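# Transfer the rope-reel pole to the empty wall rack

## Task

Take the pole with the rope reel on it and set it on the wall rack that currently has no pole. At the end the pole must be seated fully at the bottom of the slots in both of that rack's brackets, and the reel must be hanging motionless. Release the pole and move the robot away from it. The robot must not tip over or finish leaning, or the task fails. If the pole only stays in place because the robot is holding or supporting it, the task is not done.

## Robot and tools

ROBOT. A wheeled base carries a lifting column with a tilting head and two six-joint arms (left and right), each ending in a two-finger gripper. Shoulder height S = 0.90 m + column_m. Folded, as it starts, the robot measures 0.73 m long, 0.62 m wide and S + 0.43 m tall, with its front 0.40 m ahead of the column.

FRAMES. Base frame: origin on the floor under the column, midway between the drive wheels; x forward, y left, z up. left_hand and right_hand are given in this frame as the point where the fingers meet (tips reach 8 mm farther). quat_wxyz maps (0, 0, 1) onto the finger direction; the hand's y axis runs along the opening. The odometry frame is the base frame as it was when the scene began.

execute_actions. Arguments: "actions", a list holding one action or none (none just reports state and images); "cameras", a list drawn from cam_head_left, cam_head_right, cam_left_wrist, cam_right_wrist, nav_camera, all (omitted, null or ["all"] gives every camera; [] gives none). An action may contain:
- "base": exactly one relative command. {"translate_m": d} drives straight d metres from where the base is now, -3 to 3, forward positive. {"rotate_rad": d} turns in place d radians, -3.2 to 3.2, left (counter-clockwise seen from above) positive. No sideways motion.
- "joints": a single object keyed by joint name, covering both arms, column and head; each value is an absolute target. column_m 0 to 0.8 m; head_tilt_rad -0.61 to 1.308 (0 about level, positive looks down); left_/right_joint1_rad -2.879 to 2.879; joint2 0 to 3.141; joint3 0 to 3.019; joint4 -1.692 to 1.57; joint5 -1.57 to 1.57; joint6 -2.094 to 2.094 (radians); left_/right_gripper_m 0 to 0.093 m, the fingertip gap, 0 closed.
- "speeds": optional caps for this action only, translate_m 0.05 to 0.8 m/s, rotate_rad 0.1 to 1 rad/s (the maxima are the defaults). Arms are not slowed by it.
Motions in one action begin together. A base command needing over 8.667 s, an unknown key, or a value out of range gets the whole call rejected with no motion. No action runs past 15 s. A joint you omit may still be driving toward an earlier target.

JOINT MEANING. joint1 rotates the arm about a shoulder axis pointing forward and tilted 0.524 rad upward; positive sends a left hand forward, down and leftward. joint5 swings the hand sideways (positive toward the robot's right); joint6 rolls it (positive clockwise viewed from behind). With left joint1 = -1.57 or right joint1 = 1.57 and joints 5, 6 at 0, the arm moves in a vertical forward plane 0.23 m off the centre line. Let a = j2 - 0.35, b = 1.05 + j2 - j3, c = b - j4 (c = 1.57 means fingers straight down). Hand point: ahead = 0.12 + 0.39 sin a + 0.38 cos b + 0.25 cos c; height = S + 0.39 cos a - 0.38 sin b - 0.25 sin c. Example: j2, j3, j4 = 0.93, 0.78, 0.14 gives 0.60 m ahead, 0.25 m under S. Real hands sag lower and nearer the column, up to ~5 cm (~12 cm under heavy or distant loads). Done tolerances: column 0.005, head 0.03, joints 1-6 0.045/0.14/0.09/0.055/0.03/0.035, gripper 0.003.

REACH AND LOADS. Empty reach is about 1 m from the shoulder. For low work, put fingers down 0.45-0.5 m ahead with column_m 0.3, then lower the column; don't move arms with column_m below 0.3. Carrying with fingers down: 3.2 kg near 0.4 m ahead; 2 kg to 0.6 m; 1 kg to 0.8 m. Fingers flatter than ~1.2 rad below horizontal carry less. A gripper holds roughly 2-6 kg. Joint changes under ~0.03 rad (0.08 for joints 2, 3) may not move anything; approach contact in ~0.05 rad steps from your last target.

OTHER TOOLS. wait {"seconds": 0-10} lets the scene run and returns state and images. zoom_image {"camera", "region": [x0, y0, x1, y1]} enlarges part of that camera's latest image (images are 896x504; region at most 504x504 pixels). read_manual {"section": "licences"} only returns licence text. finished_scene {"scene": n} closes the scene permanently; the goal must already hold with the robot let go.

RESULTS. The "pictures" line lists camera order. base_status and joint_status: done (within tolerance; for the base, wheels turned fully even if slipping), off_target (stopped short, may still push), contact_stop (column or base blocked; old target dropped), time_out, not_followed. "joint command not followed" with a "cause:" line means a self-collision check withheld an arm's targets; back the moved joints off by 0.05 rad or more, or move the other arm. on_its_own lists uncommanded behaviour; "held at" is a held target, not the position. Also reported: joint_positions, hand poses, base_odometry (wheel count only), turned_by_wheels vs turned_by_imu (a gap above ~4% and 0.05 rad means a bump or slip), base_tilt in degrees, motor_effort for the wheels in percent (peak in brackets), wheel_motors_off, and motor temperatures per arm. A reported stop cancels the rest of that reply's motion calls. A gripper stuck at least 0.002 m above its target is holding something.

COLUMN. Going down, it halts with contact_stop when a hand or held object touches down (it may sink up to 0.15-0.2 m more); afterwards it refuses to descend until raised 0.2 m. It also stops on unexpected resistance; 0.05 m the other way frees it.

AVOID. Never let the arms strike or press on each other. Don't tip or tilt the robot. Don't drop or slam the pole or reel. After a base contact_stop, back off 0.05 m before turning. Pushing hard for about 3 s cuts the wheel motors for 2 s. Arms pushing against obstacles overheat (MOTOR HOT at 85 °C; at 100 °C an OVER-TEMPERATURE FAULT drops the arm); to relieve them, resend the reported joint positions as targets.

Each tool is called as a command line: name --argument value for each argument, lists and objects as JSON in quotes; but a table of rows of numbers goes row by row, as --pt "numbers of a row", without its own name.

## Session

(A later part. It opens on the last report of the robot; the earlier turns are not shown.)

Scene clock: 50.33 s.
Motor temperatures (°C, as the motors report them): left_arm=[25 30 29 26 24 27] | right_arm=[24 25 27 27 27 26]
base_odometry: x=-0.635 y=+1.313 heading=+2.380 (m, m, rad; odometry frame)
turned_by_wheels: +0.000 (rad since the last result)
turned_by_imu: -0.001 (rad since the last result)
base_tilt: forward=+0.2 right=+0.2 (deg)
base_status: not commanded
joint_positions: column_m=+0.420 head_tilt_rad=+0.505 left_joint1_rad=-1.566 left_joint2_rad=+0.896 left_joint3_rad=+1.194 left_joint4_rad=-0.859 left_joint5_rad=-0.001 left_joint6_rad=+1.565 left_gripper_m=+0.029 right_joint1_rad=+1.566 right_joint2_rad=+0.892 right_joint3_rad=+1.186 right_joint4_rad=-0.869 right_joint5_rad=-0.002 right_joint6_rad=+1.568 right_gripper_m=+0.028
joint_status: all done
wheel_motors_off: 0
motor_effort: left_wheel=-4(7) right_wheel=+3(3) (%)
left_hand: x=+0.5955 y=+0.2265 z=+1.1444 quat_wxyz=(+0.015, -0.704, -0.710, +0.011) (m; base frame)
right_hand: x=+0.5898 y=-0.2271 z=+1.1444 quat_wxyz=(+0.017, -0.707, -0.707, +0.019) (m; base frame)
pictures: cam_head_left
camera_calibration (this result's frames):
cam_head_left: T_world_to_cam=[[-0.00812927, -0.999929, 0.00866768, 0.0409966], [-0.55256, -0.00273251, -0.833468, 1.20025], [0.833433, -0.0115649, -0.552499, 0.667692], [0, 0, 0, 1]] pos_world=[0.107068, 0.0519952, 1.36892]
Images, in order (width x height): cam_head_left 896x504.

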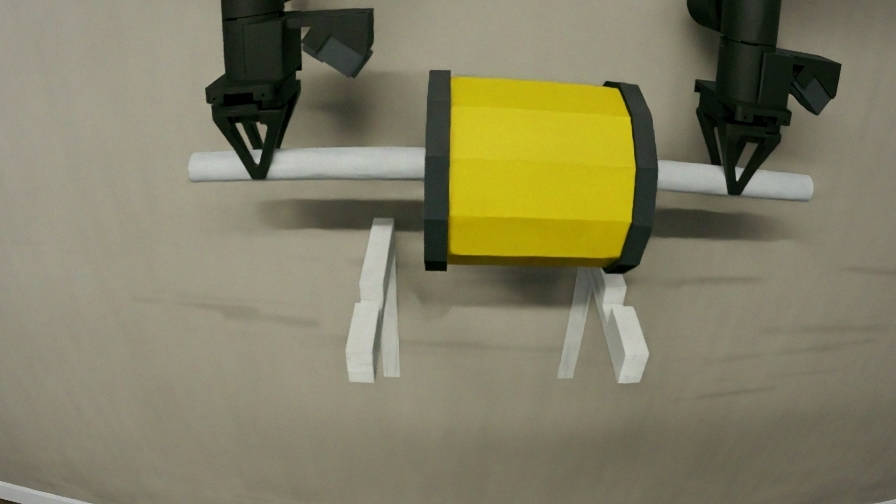

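execute_actions --actions '[{"base":{"translate_m":-0.5}}]' --cameras '[]'

execute_actions --actions '[{"base":{"rotate_rad":2.78},"speeds":{"rotate_rad":0.6}}]' --cameras '[]'

execute_actions --actions '[{"base":{"translate_m":2.0}}]' --cameras '[]'

execute_actions --actions '[{"base":{"rotate_rad":0.38},"joints":{"head_tilt_rad":0.2}}]' --cameras '["cam_head_left","nav_camera"]'

Scene clock: 54.80 s.
Motor temperatures (°C, as the motors report them): left_arm=[25 31 29 26 24 27] | right_arm=[24 26 27 27 27 26]
base_odometry: x=-0.273 y=+0.968 heading=+2.378 (m, m, rad; odometry frame)
turned_by_wheels: -0.001 (rad since the last result)
turned_by_imu: -0.002 (rad since the last result)
base_tilt: forward=+0.2 right=+0.2 (deg)
base_status: done
joint_positions: column_m=+0.420 head_tilt_rad=+0.505 left_joint1_rad=-1.566 left_joint2_rad=+0.896 left_joint3_rad=+1.194 left_joint4_rad=-0.866 left_joint5_rad=-0.001 left_joint6_rad=+1.564 left_gripper_m=+0.029 right_joint1_rad=+1.566 right_joint2_rad=+0.893 right_joint3_rad=+1.186 right_joint4_rad=-0.876 right_joint5_rad=-0.002 right_joint6_rad=+1.567 right_gripper_m=+0.028
joint_status: not commanded
wheel_motors_off: 0
motor_effort: left_wheel=-2(49) right_wheel=+1(62) (%)
left_hand: x=+0.5937 y=+0.2265 z=+1.1444 quat_wxyz=(+0.018, -0.704, -0.710, +0.014) (m; base frame)
right_hand: x=+0.5878 y=-0.2271 z=+1.1438 quat_wxyz=(+0.020, -0.706, -0.707, +0.022) (m; base frame)
pictures: none
No camera images: the call's "cameras" was empty. Leave "cameras" out to get every camera's image.

Scene clock: 60.57 s.
Motor temperatures (°C, as the motors report them): left_arm=[25 31 29 26 24 27] | right_arm=[24 26 27 27 27 26]
base_odometry: x=-0.273 y=+0.968 heading=-1.126 (m, m, rad; odometry frame)
turned_by_wheels: +2.779 (rad since the last result)
turned_by_imu: +2.755 (rad since the last result)
base_tilt: forward=+0.2 right=+0.2 (deg)
base_status: done
joint_positions: column_m=+0.420 head_tilt_rad=+0.505 left_joint1_rad=-1.567 left_joint2_rad=+0.896 left_joint3_rad=+1.194 left_joint4_rad=-0.866 left_joint5_rad=-0.001 left_joint6_rad=+1.564 left_gripper_m=+0.029 right_joint1_rad=+1.566 right_joint2_rad=+0.893 right_joint3_rad=+1.186 right_joint4_rad=-0.876 right_joint5_rad=-0.002 right_joint6_rad=+1.567 right_gripper_m=+0.028
joint_status: not commanded
wheel_motors_off: 0
motor_effort: left_wheel=-6(41) right_wheel=+5(54) (%)
left_hand: x=+0.5937 y=+0.2264 z=+1.1444 quat_wxyz=(+0.017, -0.704, -0.710, +0.014) (m; base frame)
right_hand: x=+0.5878 y=-0.2272 z=+1.1438 quat_wxyz=(+0.020, -0.706, -0.707, +0.022) (m; base frame)
pictures: none
No camera images: the call's "cameras" was empty. Leave "cameras" out to get every camera's image.

Scene clock: 65.33 s.
Motor temperatures (°C, as the motors report them): left_arm=[25 32 29 26 24 27] | right_arm=[24 26 28 27 27 26]
base_odometry: x=+0.588 y=-0.837 heading=-1.125 (m, m, rad; odometry frame)
turned_by_wheels: +0.001 (rad since the last result)
turned_by_imu: +0.000 (rad since the last result)
base_tilt: forward=+0.2 right=+0.1 (deg)
base_status: done
joint_positions: column_m=+0.420 head_tilt_rad=+0.505 left_joint1_rad=-1.567 left_joint2_rad=+0.896 left_joint3_rad=+1.194 left_joint4_rad=-0.867 left_joint5_rad=-0.001 left_joint6_rad=+1.564 left_gripper_m=+0.029 right_joint1_rad=+1.566 right_joint2_rad=+0.894 right_joint3_rad=+1.186 right_joint4_rad=-0.877 right_joint5_rad=-0.002 right_joint6_rad=+1.567 right_gripper_m=+0.028
joint_status: not commanded
wheel_motors_off: 0
motor_effort: left_wheel=+2(51) right_wheel=-1(50) (%)
left_hand: x=+0.5934 y=+0.2264 z=+1.1444 quat_wxyz=(+0.018, -0.704, -0.710, +0.015) (m; base frame)
right_hand: x=+0.5876 y=-0.2272 z=+1.1436 quat_wxyz=(+0.020, -0.706, -0.707, +0.022) (m; base frame)
pictures: none
No camera images: the call's "cameras" was empty. Leave "cameras" out to get every camera's image.

Scene clock: 67.10 s.
Motor temperatures (°C, as the motors report them): left_arm=[25 32 29 26 24 27] | right_arm=[24 27 28 27 27 26]
base_odometry: x=+0.589 y=-0.837 heading=-0.746 (m, m, rad; odometry frame)
turned_by_wheels: +0.379 (rad since the last result)
turned_by_imu: +0.371 (rad since the last result)
base_tilt: forward=+0.2 right=+0.2 (deg)
base_status: done
joint_positions: column_m=+0.420 head_tilt_rad=+0.220 left_joint1_rad=-1.567 left_joint2_rad=+0.896 left_joint3_rad=+1.194 left_joint4_rad=-0.867 left_joint5_rad=-0.002 left_joint6_rad=+1.564 left_gripper_m=+0.029 right_joint1_rad=+1.566 right_joint2_rad=+0.894 right_joint3_rad=+1.186 right_joint4_rad=-0.877 right_joint5_rad=-0.002 right_joint6_rad=+1.567 right_gripper_m=+0.028
joint_status: all done
wheel_motors_off: 0
motor_effort: left_wheel=-4(53) right_wheel=+2(46) (%)
left_hand: x=+0.5934 y=+0.2266 z=+1.1444 quat_wxyz=(+0.018, -0.704, -0.710, +0.014) (m; base frame)
right_hand: x=+0.5876 y=-0.2271 z=+1.1436 quat_wxyz=(+0.021, -0.706, -0.707, +0.022) (m; base frame)
pictures: cam_head_left, nav_camera
camera_calibration (this result's frames):
cam_head_left: T_world_to_cam=[[-0.0102385, -0.999929, 0.00603221, 0.0448073], [-0.295914, -0.00273251, -0.955211, 1.35858], [0.95516, -0.0115649, -0.295865, 0.300805], [0, 0, 0, 1]] pos_world=[0.115164, 0.0519952, 1.38645]
Images, in order (width x height): cam_head_left 896x504, nav_camera 896x504.

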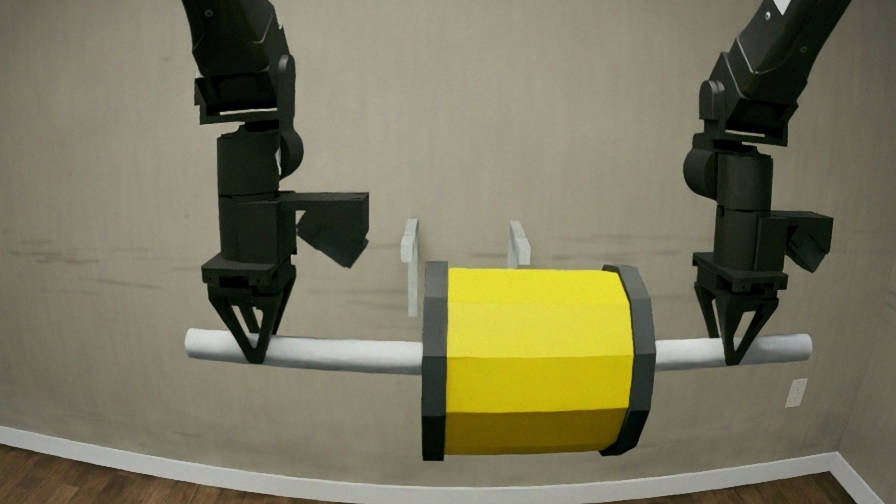

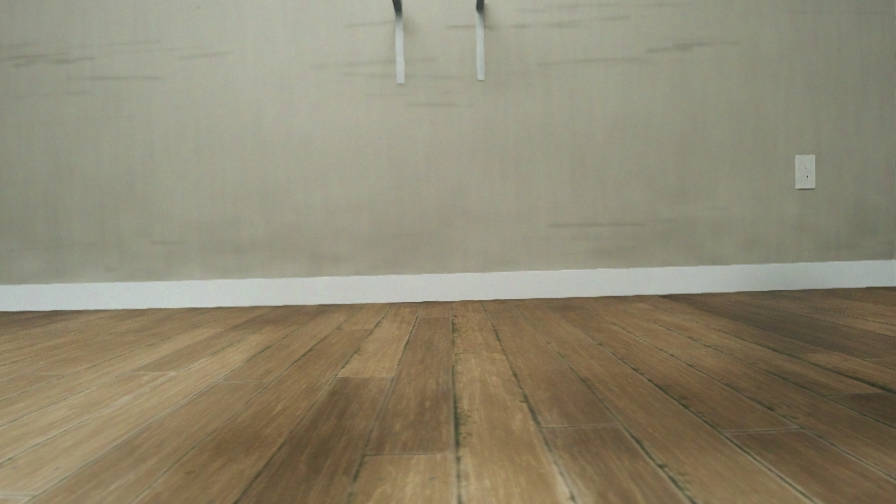

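execute_actions --actions '[{"base":{"translate_m":0.85}}]' --cameras '["cam_right_wrist"]'

Scene clock: 71.13 s.
Motor temperatures (°C, as the motors report them): left_arm=[25 32 29 26 24 27] | right_arm=[24 27 28 27 27 26]
base_odometry: x=+1.213 y=-1.414 heading=-0.746 (m, m, rad; odometry frame)
turned_by_wheels: +0.000 (rad since the last result)
turned_by_imu: -0.001 (rad since the last result)
base_tilt: forward=+0.2 right=+0.2 (deg)
base_status: done
joint_positions: column_m=+0.420 head_tilt_rad=+0.219 left_joint1_rad=-1.567 left_joint2_rad=+0.896 left_joint3_rad=+1.194 left_joint4_rad=-0.868 left_joint5_rad=-0.002 left_joint6_rad=+1.563 left_gripper_m=+0.029 right_joint1_rad=+1.566 right_joint2_rad=+0.895 right_joint3_rad=+1.186 right_joint4_rad=-0.875 right_joint5_rad=-0.002 right_joint6_rad=+1.567 right_gripper_m=+0.028
joint_status: not commanded
wheel_motors_off: 0
motor_effort: left_wheel=+1(50) right_wheel=+0(48) (%)
left_hand: x=+0.5932 y=+0.2266 z=+1.1445 quat_wxyz=(+0.018, -0.703, -0.710, +0.014) (m; base frame)
right_hand: x=+0.5879 y=-0.2271 z=+1.1431 quat_wxyz=(+0.020, -0.706, -0.707, +0.022) (m; base frame)
pictures: cam_right_wrist
camera_calibration (this result's frames):
cam_right_wrist: T_world_to_cam=[[-0.99745, -0.00123571, 0.0713633, 0.502452], [0.0401681, 0.816762, 0.575575, -0.491705], [-0.0589981, 0.576974, -0.814629, 1.2176], [0, 0, 0, 1]] pos_world=[0.592757, -0.300296, 1.23905]
Images, in order (width x height): cam_right_wrist 896x504.

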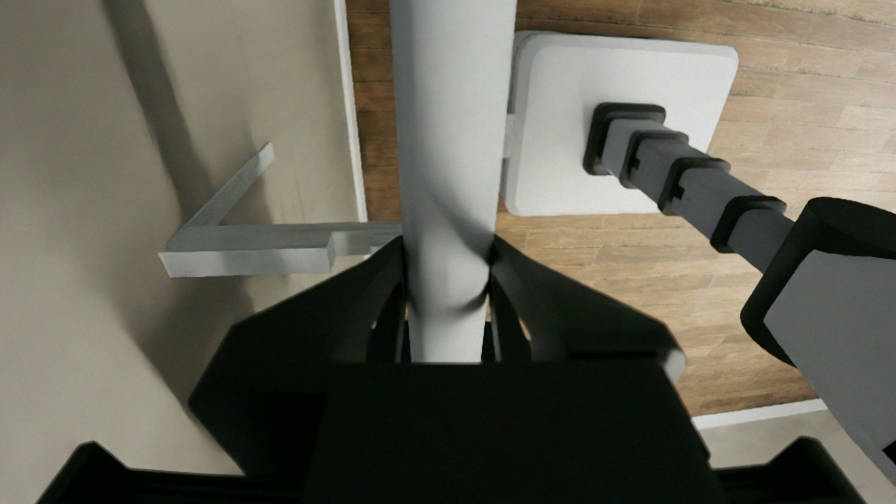

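execute_actions --actions '[{"base":{"translate_m":0.055}}]' --cameras '[]'

execute_actions --actions '[{"joints":{"column_m":0.24}}]' --cameras '[]'

execute_actions --actions '[{"joints":{"left_gripper_m":0.09,"right_gripper_m":0.09}}]' --cameras '[]'

execute_actions --actions '[{"joints":{"column_m":0.4}}]' --cameras '[]'

execute_actions --actions '[{"base":{"translate_m":-0.4}}]' --cameras '["cam_head_left"]'

Scene clock: 73.90 s.
Motor temperatures (°C, as the motors report them): left_arm=[25 32 29 26 24 27] | right_arm=[24 27 28 27 27 26]
base_odometry: x=+1.253 y=-1.452 heading=-0.746 (m, m, rad; odometry frame)
turned_by_wheels: +0.000 (rad since the last result)
turned_by_imu: -0.001 (rad since the last result)
base_tilt: forward=+0.2 right=+0.2 (deg)
base_status: done
joint_positions: column_m=+0.420 head_tilt_rad=+0.219 left_joint1_rad=-1.567 left_joint2_rad=+0.896 left_joint3_rad=+1.194 left_joint4_rad=-0.869 left_joint5_rad=-0.002 left_joint6_rad=+1.563 left_gripper_m=+0.029 right_joint1_rad=+1.566 right_joint2_rad=+0.896 right_joint3_rad=+1.186 right_joint4_rad=-0.875 right_joint5_rad=-0.002 right_joint6_rad=+1.566 right_gripper_m=+0.028
joint_status: not commanded
wheel_motors_off: 0
motor_effort: left_wheel=+0(27) right_wheel=+0(27) (%)
left_hand: x=+0.5930 y=+0.2266 z=+1.1445 quat_wxyz=(+0.019, -0.703, -0.710, +0.015) (m; base frame)
right_hand: x=+0.5876 y=-0.2271 z=+1.1427 quat_wxyz=(+0.021, -0.706, -0.707, +0.022) (m; base frame)
pictures: none
No camera images: the call's "cameras" was empty. Leave "cameras" out to get every camera's image.

Scene clock: 76.80 s.
Motor temperatures (°C, as the motors report them): left_arm=[25 32 29 26 24 27] | right_arm=[24 27 28 27 27 26]
base_odometry: x=+1.253 y=-1.452 heading=-0.746 (m, m, rad; odometry frame)
turned_by_wheels: +0.000 (rad since the last result)
turned_by_imu: -0.001 (rad since the last result)
base_tilt: forward=+0.2 right=+0.1 (deg)
base_status: not commanded
joint_positions: column_m=+0.240 head_tilt_rad=+0.219 left_joint1_rad=-1.567 left_joint2_rad=+0.841 left_joint3_rad=+1.199 left_joint4_rad=-0.873 left_joint5_rad=-0.003 left_joint6_rad=+1.566 left_gripper_m=+0.029 right_joint1_rad=+1.566 right_joint2_rad=+0.831 right_joint3_rad=+1.186 right_joint4_rad=-0.888 right_joint5_rad=-0.002 right_joint6_rad=+1.572 right_gripper_m=+0.028
joint_status: all done
wheel_motors_off: 0
motor_effort: left_wheel=+2(2) right_wheel=+0(2) (%)
left_hand: x=+0.6038 y=+0.2266 z=+0.9924 quat_wxyz=(-0.001, -0.705, -0.709, -0.006) (m; base frame)
right_hand: x=+0.5951 y=-0.2269 z=+0.9933 quat_wxyz=(+0.002, -0.708, -0.706, +0.004) (m; base frame)
pictures: none
No camera images: the call's "cameras" was empty. Leave "cameras" out to get every camera's image.

Scene clock: 77.50 s.
Motor temperatures (°C, as the motors report them): left_arm=[25 32 29 26 24 27] | right_arm=[24 27 28 27 27 26]
base_odometry: x=+1.253 y=-1.452 heading=-0.746 (m, m, rad; odometry frame)
turned_by_wheels: +0.000 (rad since the last result)
turned_by_imu: +0.000 (rad since the last result)
base_tilt: forward=+0.1 right=+0.1 (deg)
base_status: not commanded
joint_positions: column_m=+0.240 head_tilt_rad=+0.219 left_joint1_rad=-1.567 left_joint2_rad=+0.841 left_joint3_rad=+1.199 left_joint4_rad=-0.873 left_joint5_rad=-0.003 left_joint6_rad=+1.566 left_gripper_m=+0.090 right_joint1_rad=+1.566 right_joint2_rad=+0.838 right_joint3_rad=+1.186 right_joint4_rad=-0.888 right_joint5_rad=-0.002 right_joint6_rad=+1.572 right_gripper_m=+0.090
joint_status: all done
wheel_motors_off: 0
motor_effort: left_wheel=+0(2) right_wheel=+0(1) (%)
left_hand: x=+0.6037 y=+0.2266 z=+0.9920 quat_wxyz=(-0.001, -0.705, -0.709, -0.005) (m; base frame)
right_hand: x=+0.5940 y=-0.2269 z=+0.9897 quat_wxyz=(+0.005, -0.708, -0.706, +0.007) (m; base frame)
pictures: none
No camera images: the call's "cameras" was empty. Leave "cameras" out to get every camera's image.

Scene clock: 80.17 s.
Motor temperatures (°C, as the motors report them): left_arm=[25 32 29 26 24 27] | right_arm=[24 27 28 27 27 26]
base_odometry: x=+1.253 y=-1.452 heading=-0.746 (m, m, rad; odometry frame)
turned_by_wheels: +0.000 (rad since the last result)
turned_by_imu: -0.001 (rad since the last result)
base_tilt: forward=+0.2 right=+0.1 (deg)
base_status: not commanded
joint_positions: column_m=+0.400 head_tilt_rad=+0.219 left_joint1_rad=-1.567 left_joint2_rad=+0.842 left_joint3_rad=+1.199 left_joint4_rad=-0.873 left_joint5_rad=-0.003 left_joint6_rad=+1.566 left_gripper_m=+0.090 right_joint1_rad=+1.566 right_joint2_rad=+0.840 right_joint3_rad=+1.186 right_joint4_rad=-0.888 right_joint5_rad=-0.002 right_joint6_rad=+1.572 right_gripper_m=+0.090
joint_status: all done
wheel_motors_off: 0
motor_effort: left_wheel=+1(1) right_wheel=+0(0) (%)
left_hand: x=+0.6036 y=+0.2266 z=+1.1517 quat_wxyz=(-0.001, -0.705, -0.709, -0.005) (m; base frame)
right_hand: x=+0.5937 y=-0.2269 z=+1.1487 quat_wxyz=(+0.006, -0.708, -0.706, +0.007) (m; base frame)
pictures: none
No camera images: the call's "cameras" was empty. Leave "cameras" out to get every camera's image.

Scene clock: 82.57 s.
Motor temperatures (°C, as the motors report them): left_arm=[25 32 29 26 24 27] | right_arm=[24 27 28 27 27 26]
base_odometry: x=+0.959 y=-1.180 heading=-0.747 (m, m, rad; odometry frame)
turned_by_wheels: -0.001 (rad since the last result)
turned_by_imu: -0.001 (rad since the last result)
base_tilt: forward=+0.2 right=+0.1 (deg)
base_status: done
joint_positions: column_m=+0.400 head_tilt_rad=+0.219 left_joint1_rad=-1.567 left_joint2_rad=+0.842 left_joint3_rad=+1.199 left_joint4_rad=-0.873 left_joint5_rad=-0.003 left_joint6_rad=+1.566 left_gripper_m=+0.090 right_joint1_rad=+1.566 right_joint2_rad=+0.842 right_joint3_rad=+1.186 right_joint4_rad=-0.887 right_joint5_rad=-0.002 right_joint6_rad=+1.572 right_gripper_m=+0.090
joint_status: not commanded
wheel_motors_off: 0
motor_effort: left_wheel=-3(32) right_wheel=+0(37) (%)
left_hand: x=+0.6035 y=+0.2266 z=+1.1515 quat_wxyz=(-0.001, -0.705, -0.709, -0.005) (m; base frame)
right_hand: x=+0.5937 y=-0.2269 z=+1.1479 quat_wxyz=(+0.006, -0.708, -0.706, +0.007) (m; base frame)
pictures: cam_head_left
camera_calibration (this result's frames):
cam_head_left: T_world_to_cam=[[-0.0102421, -0.999929, 0.00602605, 0.0449366], [-0.29534, -0.00273251, -0.955388, 1.33969], [0.955337, -0.0115649, -0.295291, 0.294085], [0, 0, 0, 1]] pos_world=[0.115176, 0.0519952, 1.3665]
Images, in order (width x height): cam_head_left 896x504.

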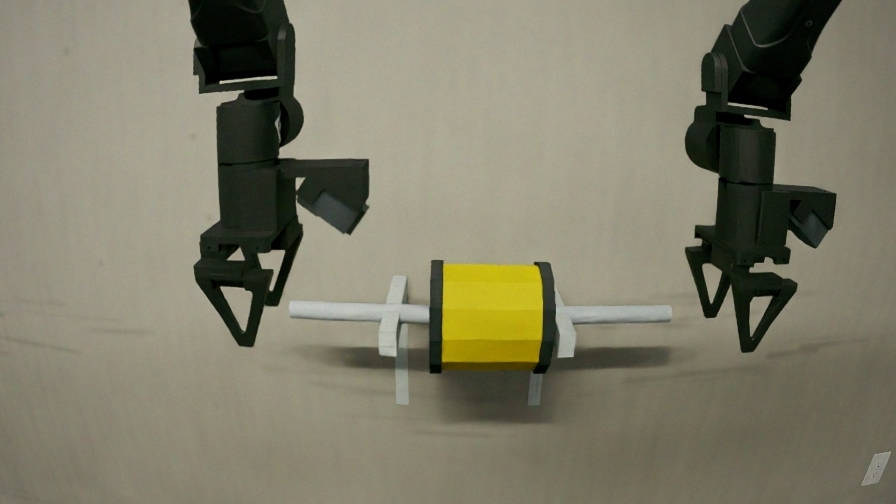

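finished_scene --scene 1

The scene is finished: the task was done.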